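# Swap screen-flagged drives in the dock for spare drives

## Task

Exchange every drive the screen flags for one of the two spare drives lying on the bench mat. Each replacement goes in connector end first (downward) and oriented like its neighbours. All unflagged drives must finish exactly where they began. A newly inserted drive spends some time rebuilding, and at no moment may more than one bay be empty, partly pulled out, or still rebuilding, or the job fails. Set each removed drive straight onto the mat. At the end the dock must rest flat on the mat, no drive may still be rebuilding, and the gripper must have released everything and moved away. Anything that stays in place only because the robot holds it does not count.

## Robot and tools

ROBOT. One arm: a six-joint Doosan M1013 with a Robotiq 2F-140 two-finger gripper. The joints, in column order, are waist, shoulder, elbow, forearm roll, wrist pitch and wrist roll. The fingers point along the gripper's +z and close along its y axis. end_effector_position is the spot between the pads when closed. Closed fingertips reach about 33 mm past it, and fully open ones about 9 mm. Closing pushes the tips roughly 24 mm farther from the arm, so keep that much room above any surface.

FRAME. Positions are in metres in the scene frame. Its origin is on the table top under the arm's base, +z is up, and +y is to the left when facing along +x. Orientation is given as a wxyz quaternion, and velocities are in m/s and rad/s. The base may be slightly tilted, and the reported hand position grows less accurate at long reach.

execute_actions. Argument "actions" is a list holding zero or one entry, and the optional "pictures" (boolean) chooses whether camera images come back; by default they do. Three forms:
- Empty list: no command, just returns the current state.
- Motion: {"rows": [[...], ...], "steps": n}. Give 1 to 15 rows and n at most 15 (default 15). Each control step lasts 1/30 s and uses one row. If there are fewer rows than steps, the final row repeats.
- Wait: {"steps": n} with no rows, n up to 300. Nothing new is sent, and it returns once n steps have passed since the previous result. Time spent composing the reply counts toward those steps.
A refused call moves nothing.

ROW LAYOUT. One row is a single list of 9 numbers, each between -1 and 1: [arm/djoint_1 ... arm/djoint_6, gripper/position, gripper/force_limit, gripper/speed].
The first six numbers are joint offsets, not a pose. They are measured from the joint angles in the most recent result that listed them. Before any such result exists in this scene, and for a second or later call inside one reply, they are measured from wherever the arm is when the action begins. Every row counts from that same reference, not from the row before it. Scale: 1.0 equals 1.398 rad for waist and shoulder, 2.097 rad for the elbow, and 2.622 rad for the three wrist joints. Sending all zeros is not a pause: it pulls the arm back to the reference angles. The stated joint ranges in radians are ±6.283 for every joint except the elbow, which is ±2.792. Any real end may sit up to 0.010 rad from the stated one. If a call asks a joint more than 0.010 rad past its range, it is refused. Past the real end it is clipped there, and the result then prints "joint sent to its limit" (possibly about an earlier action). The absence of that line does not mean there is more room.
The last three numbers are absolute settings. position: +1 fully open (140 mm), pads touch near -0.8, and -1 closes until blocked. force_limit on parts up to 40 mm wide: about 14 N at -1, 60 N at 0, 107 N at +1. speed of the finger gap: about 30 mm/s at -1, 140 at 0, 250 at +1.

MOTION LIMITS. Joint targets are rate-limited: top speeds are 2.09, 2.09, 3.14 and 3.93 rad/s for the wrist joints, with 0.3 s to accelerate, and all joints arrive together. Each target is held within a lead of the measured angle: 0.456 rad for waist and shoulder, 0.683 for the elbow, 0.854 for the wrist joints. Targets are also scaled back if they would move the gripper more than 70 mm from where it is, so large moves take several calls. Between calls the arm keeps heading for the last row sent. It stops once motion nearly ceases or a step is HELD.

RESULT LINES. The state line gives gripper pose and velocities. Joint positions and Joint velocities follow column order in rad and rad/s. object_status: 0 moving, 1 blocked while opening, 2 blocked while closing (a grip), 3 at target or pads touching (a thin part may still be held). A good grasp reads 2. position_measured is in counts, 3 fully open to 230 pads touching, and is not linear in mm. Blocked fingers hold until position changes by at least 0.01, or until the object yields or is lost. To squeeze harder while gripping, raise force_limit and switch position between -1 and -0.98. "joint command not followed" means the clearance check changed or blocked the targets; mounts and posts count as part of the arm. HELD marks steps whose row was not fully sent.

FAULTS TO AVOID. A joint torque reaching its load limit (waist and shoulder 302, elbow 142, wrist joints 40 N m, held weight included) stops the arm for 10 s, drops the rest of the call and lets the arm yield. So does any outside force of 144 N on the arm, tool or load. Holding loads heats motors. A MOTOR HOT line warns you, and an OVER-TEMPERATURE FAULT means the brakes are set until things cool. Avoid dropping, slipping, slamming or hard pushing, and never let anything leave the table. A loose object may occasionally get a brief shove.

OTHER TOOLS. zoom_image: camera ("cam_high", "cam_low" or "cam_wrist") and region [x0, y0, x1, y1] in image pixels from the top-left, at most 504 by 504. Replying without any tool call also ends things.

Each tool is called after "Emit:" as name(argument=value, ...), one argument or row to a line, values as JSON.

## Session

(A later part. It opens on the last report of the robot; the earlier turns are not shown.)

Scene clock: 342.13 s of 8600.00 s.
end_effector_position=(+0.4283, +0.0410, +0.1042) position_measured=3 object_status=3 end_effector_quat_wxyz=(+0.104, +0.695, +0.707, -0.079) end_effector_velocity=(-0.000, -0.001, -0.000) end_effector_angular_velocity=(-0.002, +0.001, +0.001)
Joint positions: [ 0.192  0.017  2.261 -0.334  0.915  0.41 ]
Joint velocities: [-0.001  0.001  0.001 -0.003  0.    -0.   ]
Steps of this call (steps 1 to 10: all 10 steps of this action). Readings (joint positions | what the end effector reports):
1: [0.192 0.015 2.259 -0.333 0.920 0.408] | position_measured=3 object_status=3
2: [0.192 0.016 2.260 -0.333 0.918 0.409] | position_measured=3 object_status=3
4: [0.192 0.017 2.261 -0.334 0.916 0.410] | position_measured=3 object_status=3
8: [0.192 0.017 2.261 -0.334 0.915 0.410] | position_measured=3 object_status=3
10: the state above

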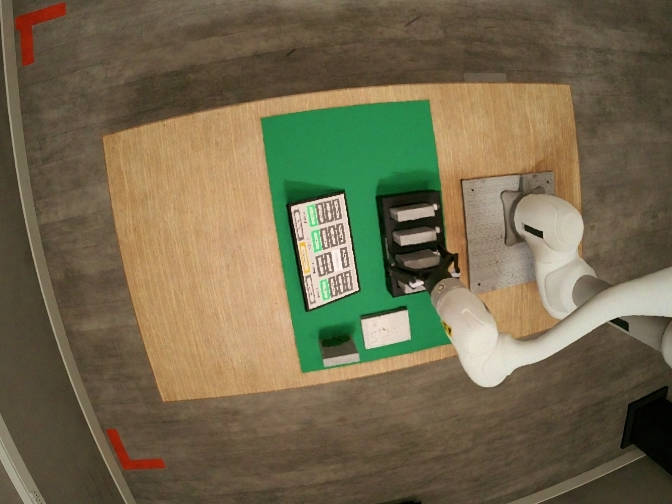

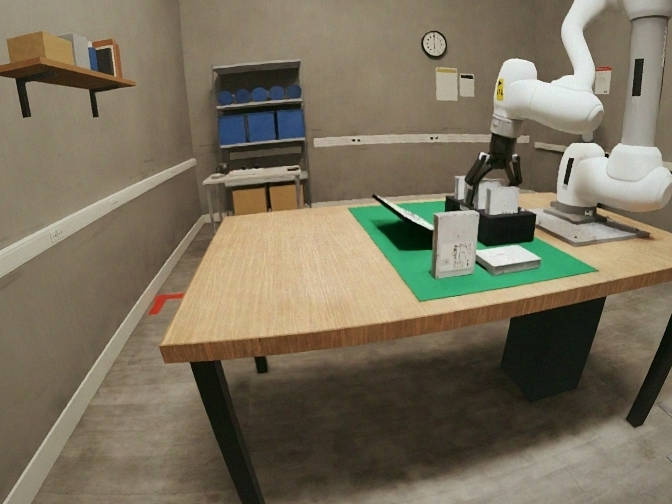

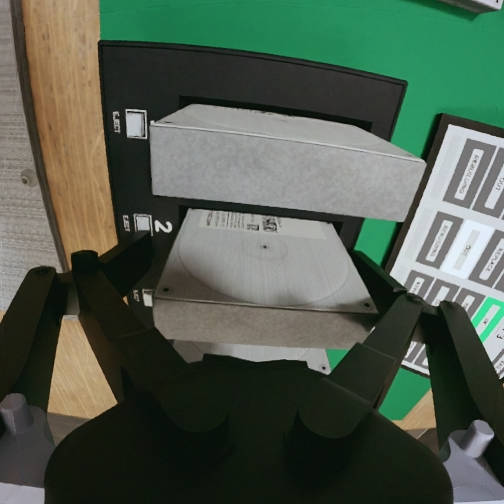

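Emit:
execute_actions(
  actions=[
    {"rows":[[0,-0.025,-0.014,0.005,0.025,-0.01,1,0,0],[0,-0.025,-0.014,0.005,0.025,-0.01,1,0,0],[0,-0.025,-0.014,0.005,0.025,-0.01,1,0,0],[0,-0.025,-0.014,0.005,0.025,-0.01,1,0,0],[0,-0.025,-0.014,0.005,0.025,-0.01,1,0,0],[-0.1396,-0.046,-0.0265,0.1274,0.0256,-0.1556,1,0,0]],"steps":15},
  ],
  pictures=false,
)

Emit:
execute_actions(
  actions=[
    {"steps":15},
  ],
)

Emit:
execute_actions(
  actions=[
    {"rows":[[0,0,0,0,0,0,-1,0,0]],"steps":15},
  ],
)

Scene clock: 349.90 s of 8600.00 s.
end_effector_position=(+0.4344, +0.0432, +0.1451) position_measured=3 object_status=3 end_effector_quat_wxyz=(+0.003, +0.701, +0.714, +0.000) end_effector_velocity=(+0.022, +0.003, +0.023) end_effector_angular_velocity=(+0.292, -0.041, +0.008)
Joint positions: [ 0.001 -0.046  2.206 -0.008  0.982  0.011]
Joint velocities: [-0.217 -0.029 -0.024  0.35   0.001 -0.418]
Steps of this call (steps 1 to 15: the robot went on to your last target; steps 16 to 218: nothing new was sent; steps 219 to 233: all 15 steps of this action). Readings (joint positions | what the end effector reports):
219: [0.192 0.017 2.261 -0.333 0.917 0.410] | position_measured=3 object_status=3
220: [0.192 0.011 2.256 -0.331 0.929 0.405] | position_measured=3 object_status=3
222: [0.192 -0.011 2.237 -0.323 0.969 0.389] | position_measured=3 object_status=3
226: [0.172 -0.021 2.229 -0.287 0.981 0.343] | position_measured=3 object_status=3
233: the state above

Scene clock: 350.40 s of 8600.00 s.
end_effector_position=(+0.4347, +0.0435, +0.1455) position_measured=3 object_status=3 end_effector_quat_wxyz=(+0.001, +0.700, +0.714, +0.003) end_effector_velocity=(-0.001, -0.000, -0.001) end_effector_angular_velocity=(-0.000, +0.001, +0.001)
Joint positions: [-0.004 -0.047  2.206  0.     0.982  0.002]
Joint velocities: [-0.    -0.     0.001 -0.    -0.    -0.001]
Steps of this call (steps 1 to 15: the robot went on to your last target). Readings (joint positions | what the end effector reports):
1: [-0.003 -0.047 2.206 -0.001 0.982 0.004] | position_measured=3 object_status=3
2: [-0.004 -0.047 2.206 -0.000 0.982 0.003] | position_measured=3 object_status=3
4: [-0.004 -0.047 2.206 -0.000 0.982 0.002] | position_measured=3 object_status=3
8: [-0.004 -0.047 2.206 0.000 0.982 0.002] | position_measured=3 object_status=3
15: the state above
The arm was judged still, so your last target was given up. Only a new action makes it travel on or press farther. Fingers that are still opening or closing keep moving.

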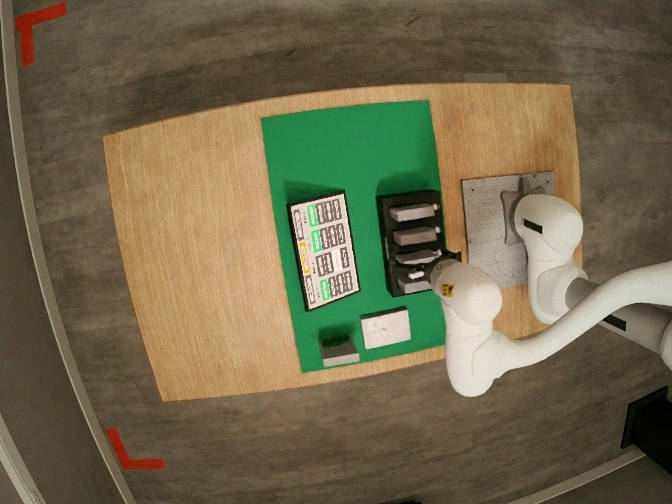

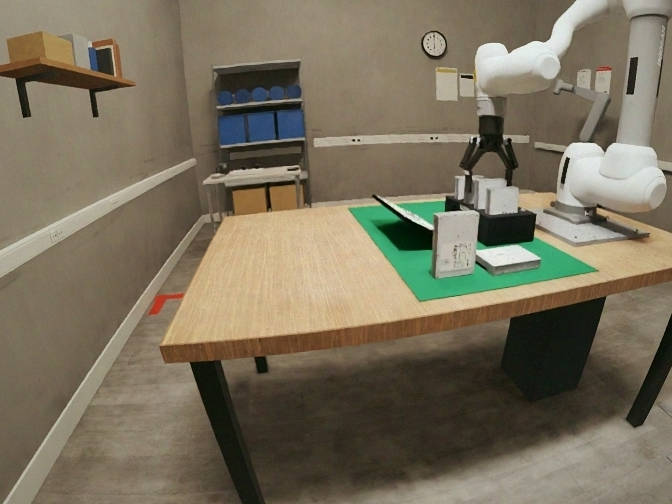

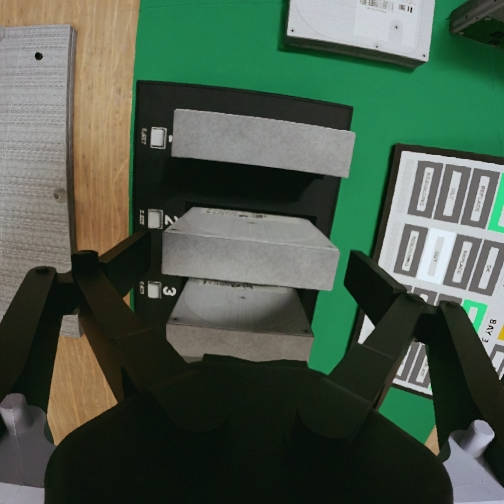

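Scene clock: 350.90 s of 8600.00 s.
end_effector_position=(+0.4348, +0.0435, +0.1456) position_measured=76 object_status=0 end_effector_quat_wxyz=(+0.001, +0.700, +0.714, +0.003) end_effector_velocity=(+0.000, +0.000, +0.000) end_effector_angular_velocity=(+0.001, -0.001, -0.001)
Joint positions: [-0.004 -0.047  2.206  0.     0.983  0.002]
Joint velocities: [-0.001  0.    -0.001  0.001 -0.    -0.   ]
Steps of this call (steps 1 to 15: all 15 steps of this action). Readings (joint positions | what the end effector reports):
1: [-0.004 -0.047 2.206 0.000 0.982 0.002] | position_measured=3 object_status=0
2: [-0.004 -0.047 2.206 0.000 0.982 0.002] | position_measured=9 object_status=0
4: [-0.004 -0.047 2.206 0.000 0.982 0.002] | position_measured=24 object_status=0
8: [-0.004 -0.047 2.206 0.000 0.982 0.002] | position_measured=54 object_status=0
15: the state above

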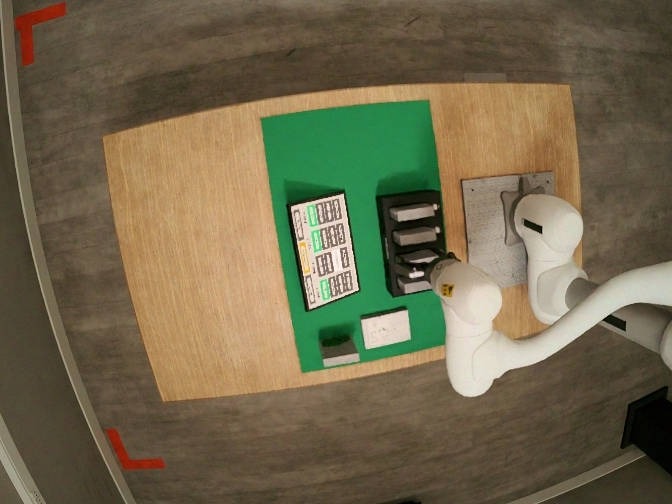

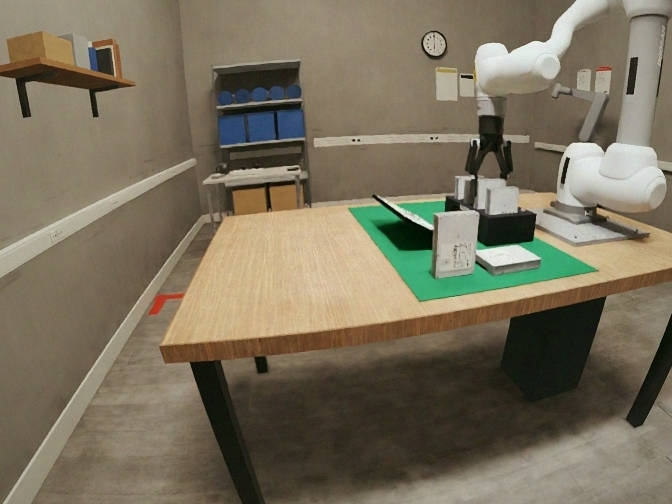

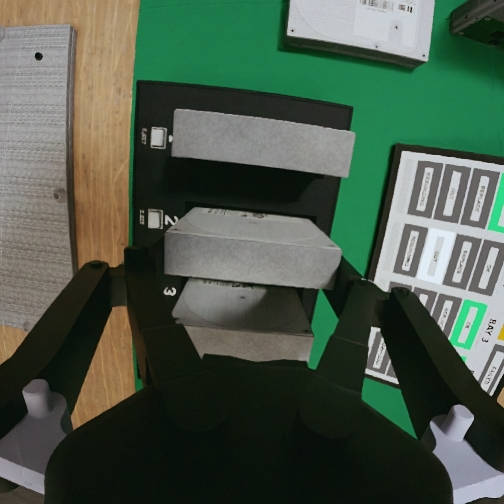

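Emit:
execute_actions(
  actions=[
    {"rows":[[0,-0.018,-0.0135,0,0.0205,0,-1,0,0],[0,-0.018,-0.0135,0,0.0205,0,-1,0,0],[0,-0.018,-0.0135,0,0.0205,0,-1,0,0],[0,-0.018,-0.0135,0,0.0205,0,-1,0,0],[0,-0.0357,-0.028,0,0.0414,0,-1,0,0],[0,-0.0357,-0.028,0,0.0414,0,-1,0,0],[0,-0.0357,-0.028,0,0.0414,0,-1,0,0],[0,-0.0357,-0.028,0,0.0414,0,-1,0,0],[0,-0.051,-0.045,0,0.063,0,-1,0,0],[0,-0.051,-0.045,0,0.063,0,-1,0,0],[0,-0.051,-0.045,0,0.063,0,-1,0,0],[0,-0.0659,-0.0622,0,0.0849,0,-1,0,0]],"steps":15},
  ],
  pictures=false,
)

Emit:
execute_actions(
  actions=[
    {"rows":[[0,-0.0264,-0.0481,0,0.0526,0,-1,0,0]],"steps":12},
  ],
)

Emit:
execute_actions(
  actions=[
    {"rows":[[-0.413,0,0,0,0,-0.2204,-1,0,0]],"steps":15},
  ],
  pictures=false,
)

Emit:
execute_actions(
  actions=[
    {"steps":20},
  ],
  pictures=false,
)

Emit:
execute_actions(
  actions=[
    {"rows":[[0,0.2355,0.003,0,-0.128,0,-1,0,0]],"steps":15},
  ],
  pictures=false,
)

Emit:
execute_actions(
  actions=[
    {"steps":15},
  ],
)

Scene clock: 371.20 s of 8600.00 s.
end_effector_position=(+0.4348, +0.0433, +0.2467) position_measured=76 object_status=2 end_effector_quat_wxyz=(+0.001, +0.700, +0.714, +0.003) end_effector_velocity=(-0.006, -0.000, +0.144) end_effector_angular_velocity=(+0.001, -0.005, -0.000)
Joint positions: [-0.004 -0.136  2.08   0.     1.196  0.002]
Joint velocities: [-0.    -0.11  -0.184  0.001  0.289 -0.   ]
Steps of this call (steps 1 to 15: the robot went on to your last target; steps 16 to 594: nothing new was sent; steps 595 to 609: all 15 steps of this action). Readings (joint positions | what the end effector reports):
595: [-0.004 -0.047 2.205 0.000 0.984 0.002] | position_measured=76 object_status=2
596: [-0.004 -0.052 2.200 -0.000 0.996 0.002] | position_measured=76 object_status=2
598: [-0.004 -0.069 2.181 -0.000 1.028 0.002] | position_measured=76 object_status=2
602: [-0.004 -0.094 2.151 0.000 1.083 0.002] | position_measured=76 object_status=2
609: the state above

Scene clock: 371.60 s of 8600.00 s.
end_effector_position=(+0.4349, +0.0432, +0.3164) position_measured=76 object_status=2 end_effector_quat_wxyz=(+0.001, +0.700, +0.714, +0.003) end_effector_velocity=(-0.000, +0.001, +0.001) end_effector_angular_velocity=(-0.000, +0.000, +0.004)
Joint positions: [-0.004 -0.173  1.98   0.     1.334  0.002]
Joint velocities: [ 0.002 -0.    -0.001 -0.     0.001 -0.001]
Steps of this call (steps 1 to 12: all 12 steps of this action). Readings (joint positions | what the end effector reports):
1: [-0.004 -0.139 2.075 0.000 1.204 0.002] | position_measured=76 object_status=2
2: [-0.004 -0.143 2.065 0.000 1.220 0.002] | position_measured=76 object_status=2
4: [-0.004 -0.160 2.016 0.000 1.286 0.002] | position_measured=76 object_status=2
8: [-0.004 -0.173 1.980 0.000 1.333 0.002] | position_measured=76 object_status=2
12: the state above

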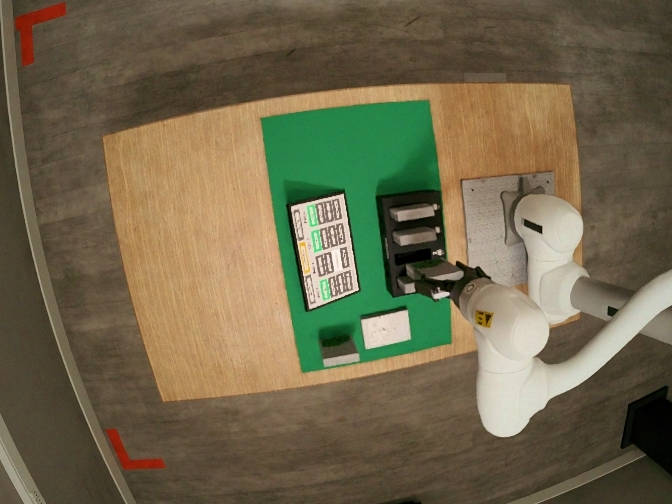

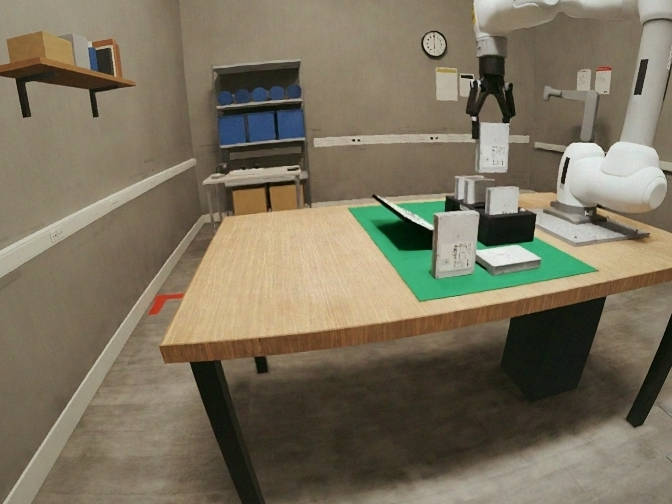

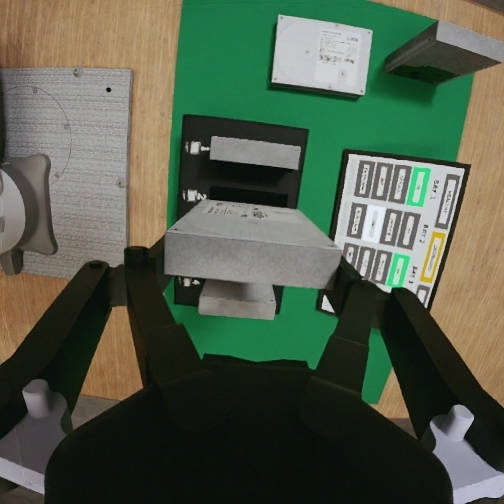

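Scene clock: 372.10 s of 8600.00 s.
end_effector_position=(+0.4162, -0.1347, +0.3160) position_measured=76 object_status=2 end_effector_quat_wxyz=(+0.001, +0.696, +0.718, +0.003) end_effector_velocity=(-0.133, -0.414, -0.002) end_effector_angular_velocity=(+0.000, +0.001, -0.076)
Joint positions: [-0.414 -0.173  1.979  0.     1.334 -0.421]
Joint velocities: [-0.991 -0.     0.001  0.    -0.    -0.916]
Steps of this call (steps 1 to 15: all 15 steps of this action). Readings (joint positions | what the end effector reports):
1: [-0.004 -0.173 1.980 0.000 1.334 0.001] | position_measured=76 object_status=2
2: [-0.010 -0.173 1.979 0.000 1.334 -0.007] | position_measured=76 object_status=2
4: [-0.046 -0.173 1.979 0.000 1.334 -0.052] | position_measured=76 object_status=2
8: [-0.179 -0.173 1.979 0.000 1.334 -0.202] | position_measured=76 object_status=2
15: the state above

Scene clock: 372.77 s of 8600.00 s.
end_effector_position=(+0.3881, -0.2021, +0.3157) position_measured=76 object_status=2 end_effector_quat_wxyz=(+0.001, +0.700, +0.714, +0.003) end_effector_velocity=(-0.000, +0.000, -0.000) end_effector_angular_velocity=(+0.001, +0.000, -0.000)
Joint positions: [-0.581 -0.173  1.979  0.     1.334 -0.576]
Joint velocities: [ 0.    -0.     0.001  0.001  0.     0.   ]
Steps of this call (steps 1 to 20: the robot went on to your last target). Readings (joint positions | what the end effector reports):
1: [-0.448 -0.173 1.979 0.000 1.334 -0.452] | position_measured=76 object_status=2
2: [-0.481 -0.173 1.979 0.000 1.334 -0.483] | position_measured=76 object_status=2
4: [-0.539 -0.173 1.979 0.000 1.334 -0.536] | position_measured=76 object_status=2
8: [-0.581 -0.173 1.979 0.000 1.334 -0.575] | position_measured=76 object_status=2
20: the state above

Scene clock: 373.27 s of 8600.00 s.
end_effector_position=(+0.4948, -0.2676, +0.1552) position_measured=76 object_status=2 end_effector_quat_wxyz=(+0.001, +0.700, +0.714, +0.003) end_effector_velocity=(+0.110, -0.066, -0.237) end_effector_angular_velocity=(+0.004, +0.006, +0.001)
Joint positions: [-0.581  0.14   1.986  0.     1.015 -0.576]
Joint velocities: [ 0.001  0.415  0.009  0.    -0.417 -0.   ]
Steps of this call (steps 1 to 15: all 15 steps of this action). Readings (joint positions | what the end effector reports):
1: [-0.581 -0.172 1.979 0.000 1.334 -0.576] | position_measured=76 object_status=2
2: [-0.581 -0.166 1.979 0.000 1.327 -0.576] | position_measured=76 object_status=2
4: [-0.581 -0.131 1.980 0.000 1.290 -0.576] | position_measured=76 object_status=2
8: [-0.581 -0.026 1.982 0.000 1.184 -0.576] | position_measured=76 object_status=2
15: the state above

Scene clock: 373.77 s of 8600.00 s.
end_effector_position=(+0.4992, -0.2703, +0.1461) position_measured=76 object_status=2 end_effector_quat_wxyz=(+0.001, +0.700, +0.714, +0.003) end_effector_velocity=(-0.000, +0.000, -0.000) end_effector_angular_velocity=(-0.000, +0.001, +0.001)
Joint positions: [-0.581  0.156  1.986  0.     0.999 -0.576]
Joint velocities: [ 0.001  0.     0.    -0.001  0.     0.   ]
Steps of this call (steps 1 to 15: the robot went on to your last target). Readings (joint positions | what the end effector reports):
1: [-0.581 0.151 1.986 0.000 1.005 -0.576] | position_measured=76 object_status=2
2: [-0.581 0.155 1.986 0.000 1.000 -0.576] | position_measured=76 object_status=2
4: [-0.581 0.156 1.986 0.000 0.999 -0.576] | position_measured=76 object_status=2
8: [-0.581 0.156 1.986 0.000 0.999 -0.576] | position_measured=76 object_status=2
15: the state above

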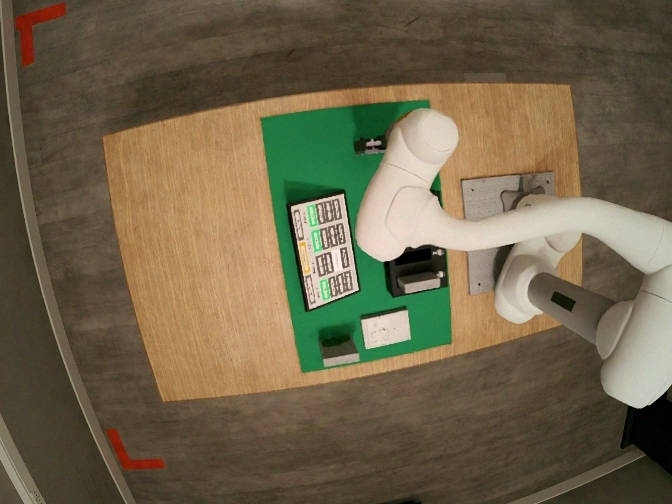

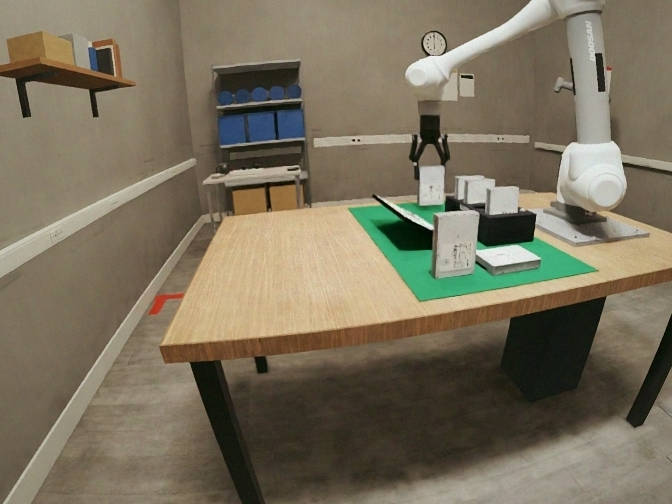

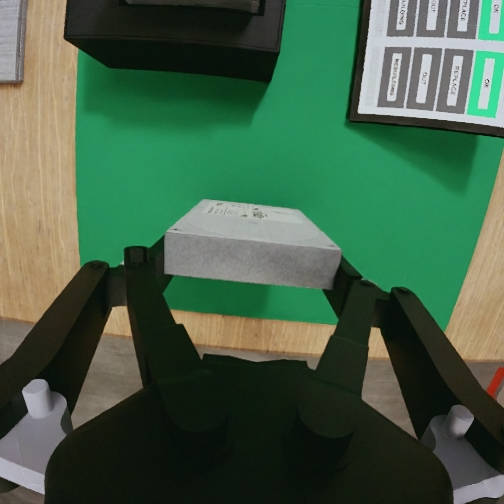

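Emit:
execute_actions(
  actions=[
    {"rows":[[0,0.009,0.0053,0,-0.009,0,-1,0,0],[0,0.009,0.0053,0,-0.009,0,-1,0,0],[0,0.009,0.0053,0,-0.009,0,-1,0,0],[0,0.009,0.0053,0,-0.009,0,-1,0,0],[0,0.0125,0.0074,0,-0.0126,0,-1,0,0]],"steps":12},
  ],
  pictures=false,
)

Emit:
execute_actions(
  actions=[
    {"rows":[[0,0,0,0,0,0,1,0,0]],"steps":12},
  ],
  pictures=false,
)

Emit:
execute_actions(
  actions=[
    {"rows":[[0,-0.12,-0.1,0,0.144,0,1,0,0]],"steps":15},
  ],
)

Emit:
execute_actions(
  actions=[
    {"rows":[[0.6,-0.15,0,0.4825,-0.79,0.591,1,0,0]],"steps":15},
  ],
  pictures=false,
)

Emit:
execute_actions(
  actions=[
    {"steps":60},
  ],
)

Scene clock: 393.57 s of 8600.00 s.
end_effector_position=(+0.4997, -0.2705, +0.1290) position_measured=76 object_status=2 end_effector_quat_wxyz=(+0.001, +0.700, +0.714, +0.003) end_effector_velocity=(-0.001, +0.001, -0.001) end_effector_angular_velocity=(+0.001, +0.002, +0.002)
Joint positions: [-0.581  0.174  2.001  0.     0.966 -0.576]
Joint velocities: [ 0.002  0.001  0.002  0.    -0.001 -0.   ]
Steps of this call (steps 1 to 15: the robot went on to your last target; steps 16 to 582: nothing new was sent; steps 583 to 594: all 12 steps of this action). Readings (joint positions | what the end effector reports):
583: [-0.581 0.157 1.986 0.000 0.997 -0.576] | position_measured=76 object_status=2
584: [-0.581 0.161 1.989 0.000 0.988 -0.576] | position_measured=76 object_status=2
586: [-0.581 0.168 1.996 0.000 0.977 -0.576] | position_measured=76 object_status=2
590: [-0.581 0.173 2.001 0.000 0.966 -0.576] | position_measured=76 object_status=2
594: the state above

Scene clock: 393.97 s of 8600.00 s.
end_effector_position=(+0.4997, -0.2705, +0.1290) position_measured=3 object_status=0 end_effector_quat_wxyz=(+0.001, +0.700, +0.714, +0.003) end_effector_velocity=(+0.000, +0.000, +0.000) end_effector_angular_velocity=(-0.001, +0.000, +0.002)
Joint positions: [-0.581  0.174  2.001  0.     0.966 -0.576]
Joint velocities: [ 0.001  0.    -0.    -0.001  0.    -0.   ]
Steps of this call (steps 1 to 12: all 12 steps of this action). Readings (joint positions | what the end effector reports):
1: [-0.581 0.174 2.001 0.000 0.966 -0.576] | position_measured=76 object_status=0
2: [-0.581 0.174 2.001 0.000 0.966 -0.576] | position_measured=76 object_status=0
4: [-0.581 0.174 2.001 0.000 0.966 -0.576] | position_measured=55 object_status=0
8: [-0.581 0.174 2.001 0.000 0.966 -0.576] | position_measured=25 object_status=0
12: the state above

Scene clock: 394.47 s of 8600.00 s.
end_effector_position=(+0.4830, -0.2611, +0.3295) position_measured=3 object_status=3 end_effector_quat_wxyz=(+0.001, +0.700, +0.714, +0.003) end_effector_velocity=(-0.008, +0.004, +0.002) end_effector_angular_velocity=(+0.014, +0.026, +0.001)
Joint positions: [-0.581  0.006  1.792  0.     1.342 -0.576]
Joint velocities: [-0.     0.    -0.003 -0.002  0.032 -0.001]
Steps of this call (steps 1 to 15: all 15 steps of this action). Readings (joint positions | what the end effector reports):
1: [-0.581 0.173 2.001 0.000 0.967 -0.576] | position_measured=3 object_status=0
2: [-0.581 0.168 1.995 0.000 0.979 -0.576] | position_measured=3 object_status=0
4: [-0.581 0.140 1.959 0.000 1.043 -0.576] | position_measured=3 object_status=0
8: [-0.581 0.076 1.880 0.000 1.184 -0.576] | position_measured=3 object_status=3
15: the state above

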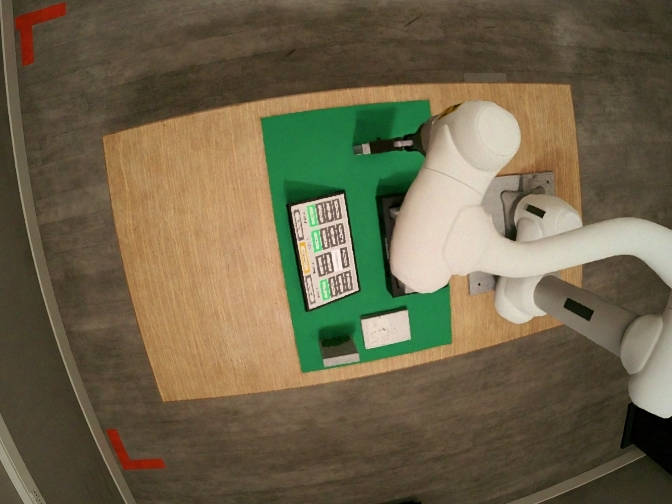

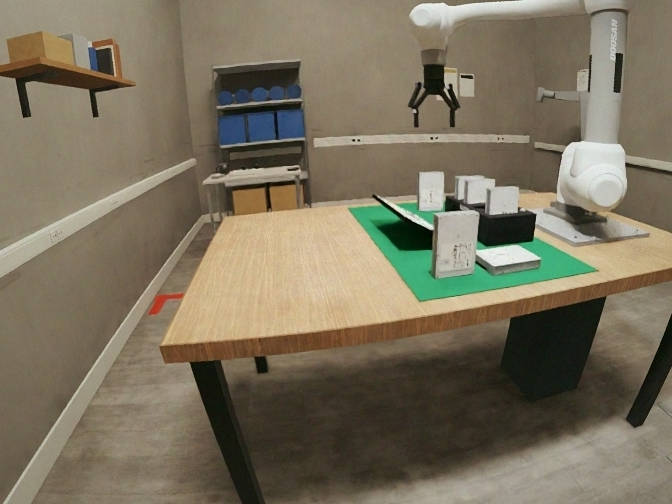

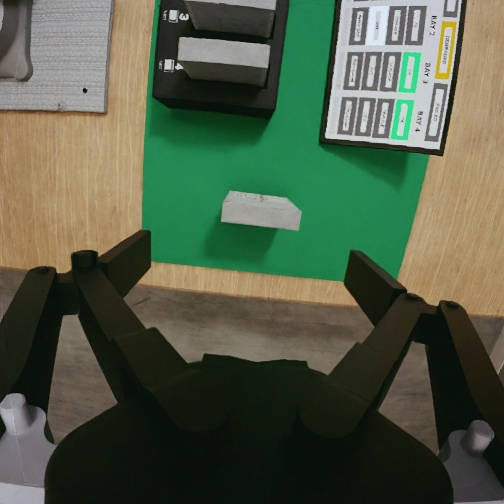

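Scene clock: 394.97 s of 8600.00 s.
end_effector_position=(+0.6699, -0.0928, +0.4329) position_measured=3 object_status=3 end_effector_quat_wxyz=(+0.110, +0.775, +0.556, +0.279) end_effector_velocity=(+0.320, +0.389, +0.315) end_effector_angular_velocity=(+0.963, -1.071, -0.733)
Joint positions: [-0.368 -0.075  1.792  0.4    0.943 -0.176]
Joint velocities: [ 0.483 -0.143  0.002  0.9   -0.901  0.899]
Steps of this call (steps 1 to 15: all 15 steps of this action). Readings (joint positions | what the end effector reports):
1: [-0.580 0.006 1.792 0.001 1.341 -0.574] | position_measured=3 object_status=3
2: [-0.574 0.003 1.792 0.013 1.330 -0.562] | position_measured=3 object_status=3
4: [-0.543 -0.011 1.792 0.072 1.271 -0.504] | position_measured=3 object_status=3
8: [-0.480 -0.038 1.792 0.191 1.152 -0.385] | position_measured=3 object_status=3
15: the state above

Scene clock: 396.97 s of 8600.00 s.
end_effector_position=(+0.7012, +0.0189, +0.8292) position_measured=3 object_status=3 end_effector_quat_wxyz=(-0.120, +0.533, -0.348, +0.762) end_effector_velocity=(-0.000, +0.001, +0.001) end_effector_angular_velocity=(+0.001, -0.002, +0.001)
Joint positions: [ 0.258 -0.203  1.792  1.265 -0.729  0.974]
Joint velocities: [ 0.001  0.    -0.002  0.     0.     0.   ]
Steps of this call (steps 1 to 60: the robot went on to your last target). Readings (joint positions | what the end effector reports):
1: [-0.351 -0.080 1.792 0.431 0.912 -0.145] | position_measured=3 object_status=3
2: [-0.335 -0.085 1.792 0.462 0.881 -0.114] | position_measured=3 object_status=3
4: [-0.301 -0.094 1.792 0.523 0.817 -0.050] | position_measured=3 object_status=3
8: [-0.227 -0.111 1.792 0.640 0.679 0.088] | position_measured=3 object_status=3
60: the state above
The arm was judged still, so your last target was given up. Only a new action makes it travel on or press farther. Fingers that are still opening or closing keep moving.

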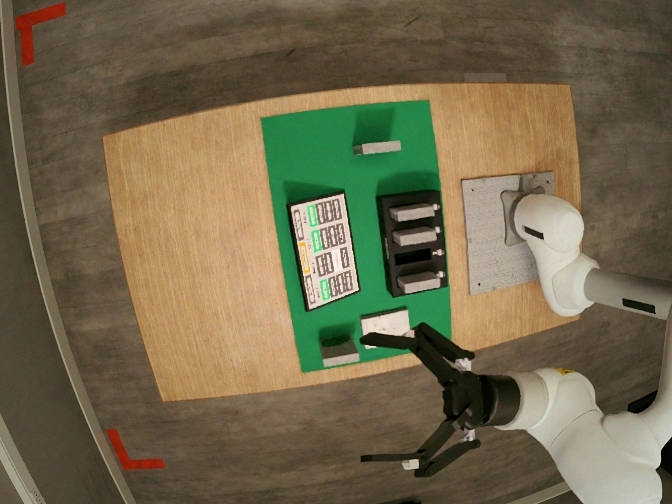

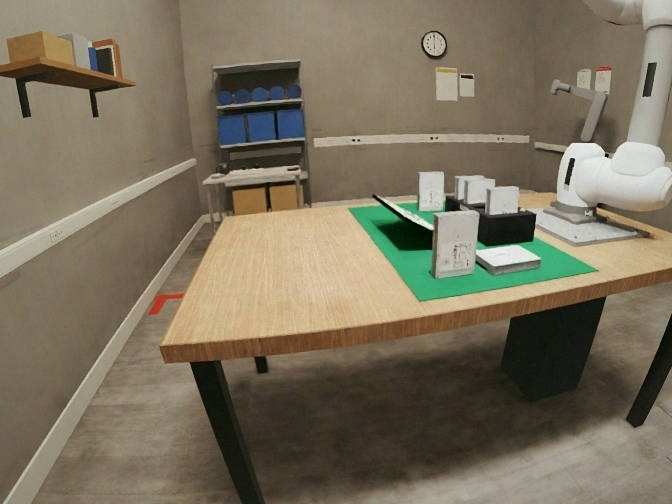

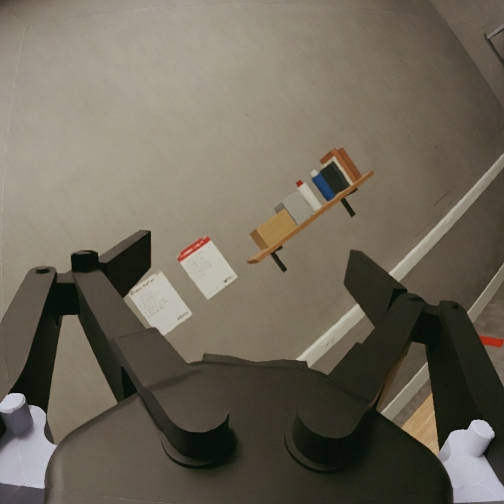

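Emit:
execute_actions(
  actions=[
    {"rows":[[0.415,0.05,0.3468,0,0.007,0,1,0,0]],"steps":15},
  ],
  pictures=false,
)

Emit:
execute_actions(
  actions=[
    {"steps":50},
  ],
  pictures=false,
)

Emit:
execute_actions(
  actions=[
    {"rows":[[0,0.1866,0,0,0,0,1,0,0]],"steps":15},
  ],
  pictures=false,
)

Emit:
execute_actions(
  actions=[
    {"steps":10},
  ],
)

Scene clock: 401.83 s of 8600.00 s.
end_effector_position=(+0.6809, +0.1594, +0.5943) position_measured=3 object_status=3 end_effector_quat_wxyz=(-0.119, +0.671, -0.262, +0.683) end_effector_velocity=(-0.146, +0.290, -0.487) end_effector_angular_velocity=(-0.290, +0.557, +0.486)
Joint positions: [ 0.458 -0.177  2.062  1.265 -0.723  0.974]
Joint velocities: [ 0.473  0.055  0.567  0.001  0.015 -0.001]
Steps of this call (steps 1 to 131: nothing new was sent; steps 132 to 146: all 15 steps of this action). Readings (joint positions | what the end effector reports):
132: [0.259 -0.203 1.793 1.265 -0.729 0.974] | position_measured=3 object_status=3
133: [0.265 -0.203 1.802 1.265 -0.729 0.974] | position_measured=3 object_status=3
135: [0.294 -0.198 1.846 1.265 -0.728 0.974] | position_measured=3 object_status=3
139: [0.350 -0.190 1.927 1.265 -0.726 0.974] | position_measured=3 object_status=3
146: the state above

Scene clock: 403.50 s of 8600.00 s.
end_effector_position=(+0.4687, +0.2832, +0.2383) position_measured=3 object_status=3 end_effector_quat_wxyz=(-0.086, +0.839, -0.041, +0.535) end_effector_velocity=(-0.001, -0.001, -0.002) end_effector_angular_velocity=(-0.002, +0.002, -0.000)
Joint positions: [ 0.838 -0.133  2.52   1.265 -0.711  0.974]
Joint velocities: [ 0.001  0.     0.002  0.001  0.    -0.   ]
Steps of this call (steps 1 to 45: the robot went on to your last target; steps 46 to 50: nothing new was sent). Readings (joint positions | what the end effector reports):
1: [0.474 -0.176 2.081 1.265 -0.722 0.974] | position_measured=3 object_status=3
2: [0.490 -0.174 2.100 1.265 -0.722 0.974] | position_measured=3 object_status=3
4: [0.523 -0.170 2.139 1.265 -0.721 0.974] | position_measured=3 object_status=3
8: [0.588 -0.162 2.218 1.265 -0.719 0.974] | position_measured=3 object_status=3
50: the state above
The arm was judged still, so your last target was given up. Only a new action makes it travel on or press farther. Fingers that are still opening or closing keep moving.

Scene clock: 404.00 s of 8600.00 s.
end_effector_position=(+0.4694, +0.2837, +0.1018) position_measured=3 object_status=3 end_effector_quat_wxyz=(+0.002, +0.886, +0.005, +0.464) end_effector_velocity=(+0.001, +0.000, -0.000) end_effector_angular_velocity=(-0.002, -0.000, +0.001)
Joint positions: [ 0.838  0.127  2.52   1.265 -0.711  0.974]
Joint velocities: [-0.     0.002 -0.001 -0.001 -0.    -0.001]
Steps of this call (steps 1 to 15: all 15 steps of this action). Readings (joint positions | what the end effector reports):
1: [0.838 -0.133 2.520 1.265 -0.711 0.974] | position_measured=3 object_status=3
2: [0.838 -0.127 2.520 1.265 -0.711 0.974] | position_measured=3 object_status=3
4: [0.838 -0.091 2.520 1.265 -0.711 0.974] | position_measured=3 object_status=3
8: [0.838 0.032 2.520 1.265 -0.711 0.974] | position_measured=3 object_status=3
15: the state above

Scene clock: 404.33 s of 8600.00 s.
end_effector_position=(+0.4694, +0.2837, +0.1016) position_measured=3 object_status=3 end_effector_quat_wxyz=(+0.002, +0.886, +0.005, +0.464) end_effector_velocity=(-0.001, -0.000, -0.001) end_effector_angular_velocity=(-0.002, +0.002, +0.002)
Joint positions: [ 0.838  0.127  2.52   1.265 -0.711  0.974]
Joint velocities: [ 0.001  0.     0.002  0.     0.    -0.   ]
Steps of this call (steps 1 to 10: the robot went on to your last target). Readings (joint positions | what the end effector reports):
1: [0.838 0.127 2.520 1.265 -0.711 0.974] | position_measured=3 object_status=3
2: [0.838 0.127 2.520 1.265 -0.711 0.974] | position_measured=3 object_status=3
4: [0.838 0.127 2.520 1.265 -0.711 0.974] | position_measured=3 object_status=3
8: [0.838 0.127 2.520 1.265 -0.711 0.974] | position_measured=3 object_status=3
10: the state above

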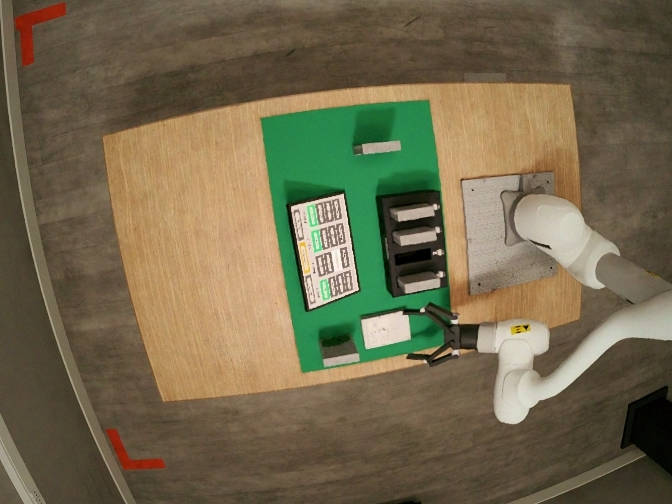

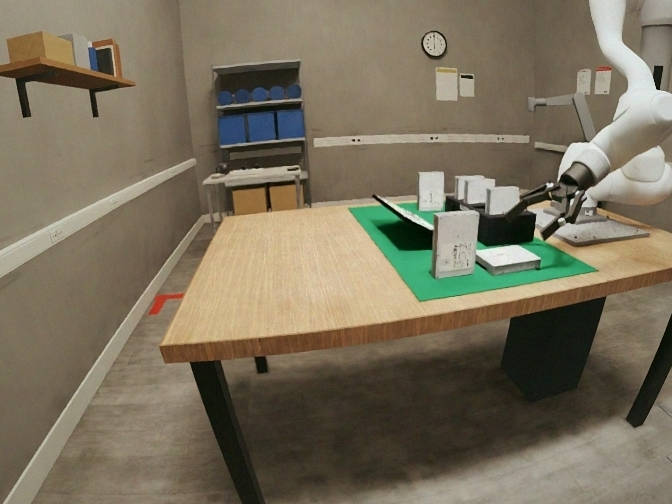

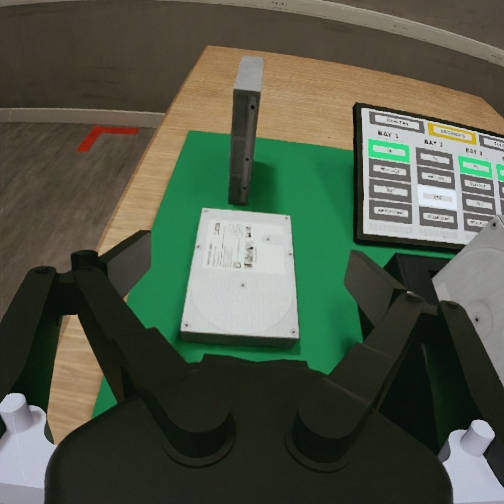

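Emit:
execute_actions(
  actions=[
    {"rows":[[0,0.1355,0.015,-0.0824,-0.0342,0.1128,1,0,0]],"steps":15},
  ],
)

Scene clock: 408.37 s of 8600.00 s.
end_effector_position=(+0.4699, +0.2839, +0.0298) position_measured=3 object_status=3 end_effector_quat_wxyz=(+0.002, +0.886, +0.005, +0.464) end_effector_velocity=(-0.000, +0.000, -0.001) end_effector_angular_velocity=(-0.000, +0.002, -0.001)
Joint positions: [ 0.838  0.317  2.551  1.049 -0.801  1.269]
Joint velocities: [ 0.001  0.002 -0.     0.002  0.     0.001]
Steps of this call (steps 1 to 15: the robot went on to your last target; steps 16 to 106: nothing new was sent; steps 107 to 121: all 15 steps of this action). Readings (joint positions | what the end effector reports):
107: [0.838 0.128 2.520 1.265 -0.711 0.975] | position_measured=3 object_status=3
108: [0.838 0.134 2.520 1.258 -0.715 0.985] | position_measured=3 object_status=3
110: [0.838 0.170 2.526 1.217 -0.731 1.040] | position_measured=3 object_status=3
114: [0.838 0.290 2.547 1.081 -0.787 1.226] | position_measured=3 object_status=3
121: the state above

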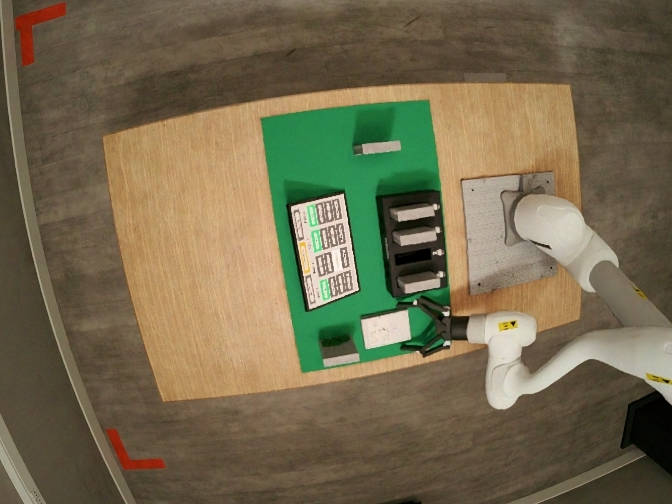

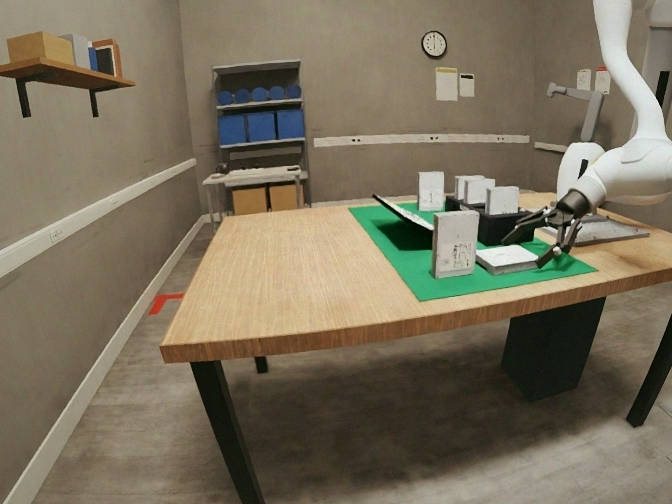

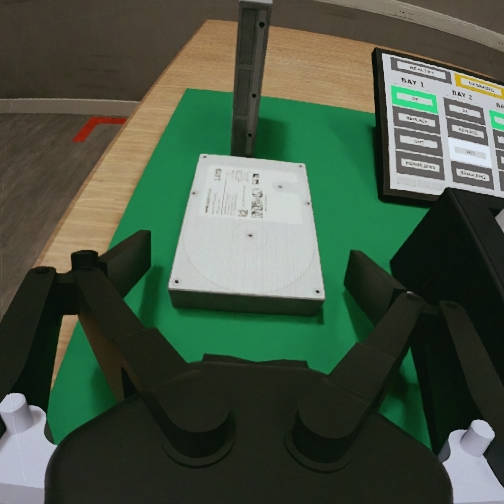

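Emit:
execute_actions(
  actions=[
    {"rows":[[-0.0305,0.0142,-0.0096,-0.0177,0.0039,0.003,1,0,0]],"steps":12},
  ],
  pictures=false,
)

Emit:
execute_actions(
  actions=[
    {"rows":[[0,0,0,0,0,0,-1,0.6,-0.3]],"steps":15},
  ],
  pictures=false,
)

Emit:
execute_actions(
  actions=[
    {"steps":10},
  ],
)

Scene clock: 417.43 s of 8600.00 s.
end_effector_position=(+0.4898, +0.2839, +0.0259) position_measured=3 object_status=3 end_effector_quat_wxyz=(+0.002, +0.886, +0.005, +0.464) end_effector_velocity=(+0.002, +0.001, +0.001) end_effector_angular_velocity=(+0.001, -0.001, -0.001)
Joint positions: [ 0.796  0.336  2.531  1.003 -0.79   1.277]
Joint velocities: [-0.001  0.    -0.003  0.001  0.    -0.001]
Steps of this call (steps 1 to 15: the robot went on to your last target; steps 16 to 260: nothing new was sent; steps 261 to 272: all 12 steps of this action). Readings (joint positions | what the end effector reports):
261: [0.838 0.317 2.551 1.048 -0.801 1.269] | position_measured=3 object_status=3
262: [0.831 0.320 2.549 1.041 -0.800 1.271] | position_measured=3 object_status=3
264: [0.806 0.332 2.536 1.014 -0.793 1.275] | position_measured=3 object_status=3
268: [0.796 0.336 2.531 1.003 -0.790 1.277] | position_measured=3 object_status=3
272: the state above

Scene clock: 417.93 s of 8600.00 s.
end_effector_position=(+0.4899, +0.2840, +0.0259) position_measured=78 object_status=0 end_effector_quat_wxyz=(+0.002, +0.886, +0.005, +0.464) end_effector_velocity=(-0.001, -0.001, -0.001) end_effector_angular_velocity=(-0.003, +0.002, +0.001)
Joint positions: [ 0.796  0.336  2.531  1.003 -0.79   1.277]
Joint velocities: [-0.001  0.     0.003 -0.002  0.    -0.001]
Steps of this call (steps 1 to 15: all 15 steps of this action). Readings (joint positions | what the end effector reports):
1: [0.796 0.336 2.531 1.003 -0.790 1.277] | position_measured=3 object_status=0
2: [0.796 0.336 2.531 1.003 -0.790 1.277] | position_measured=7 object_status=0
4: [0.796 0.336 2.531 1.003 -0.790 1.277] | position_measured=19 object_status=0
8: [0.796 0.336 2.531 1.003 -0.790 1.277] | position_measured=42 object_status=0
15: the state above

Scene clock: 418.27 s of 8600.00 s.
end_effector_position=(+0.4898, +0.2840, +0.0259) position_measured=78 object_status=2 end_effector_quat_wxyz=(+0.002, +0.886, +0.005, +0.464) end_effector_velocity=(+0.000, +0.000, +0.000) end_effector_angular_velocity=(+0.000, +0.000, -0.000)
Joint positions: [ 0.796  0.336  2.531  1.003 -0.79   1.277]
Joint velocities: [ 0.  0. -0.  0.  0.  0.]
Steps of this call (steps 1 to 10: the robot went on to your last target). Readings (joint positions | what the end effector reports):
1: [0.796 0.336 2.531 1.003 -0.790 1.277] | position_measured=78 object_status=0
2: [0.796 0.336 2.531 1.003 -0.790 1.277] | position_measured=78 object_status=0
4: [0.796 0.336 2.531 1.003 -0.790 1.277] | position_measured=78 object_status=0
8: [0.796 0.336 2.531 1.003 -0.790 1.277] | position_measured=78 object_status=2
10: the state above

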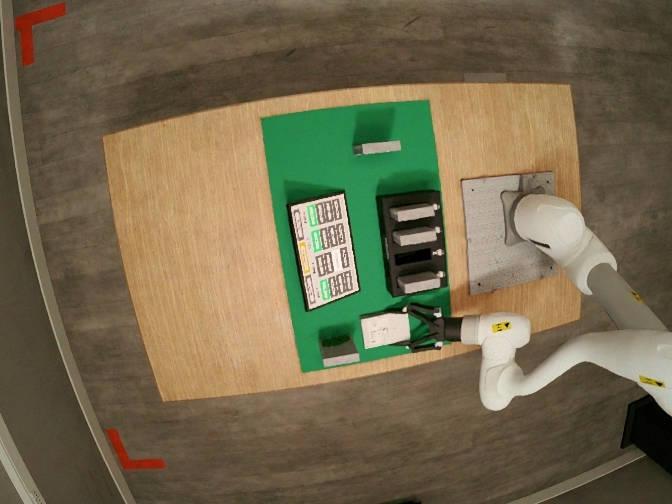

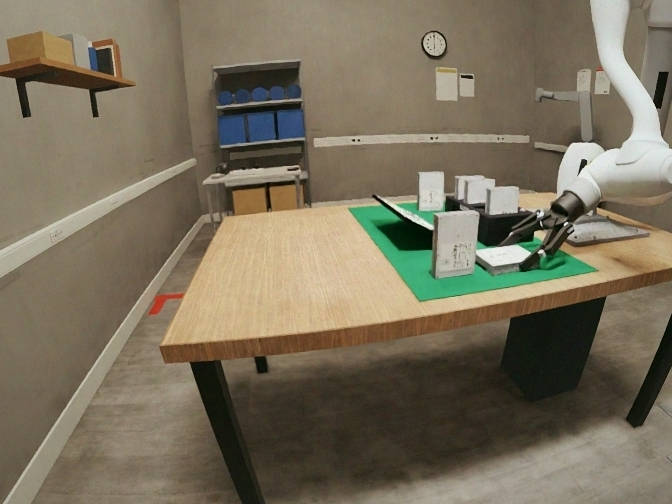

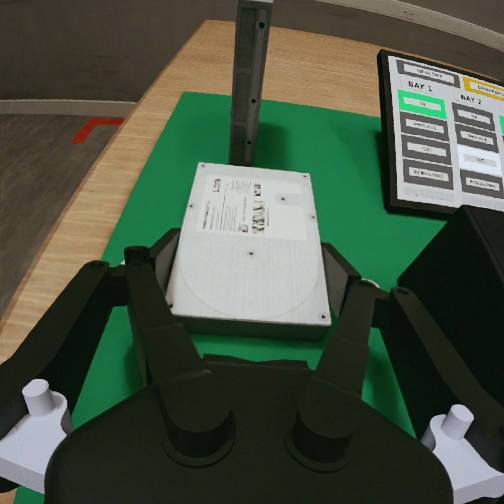

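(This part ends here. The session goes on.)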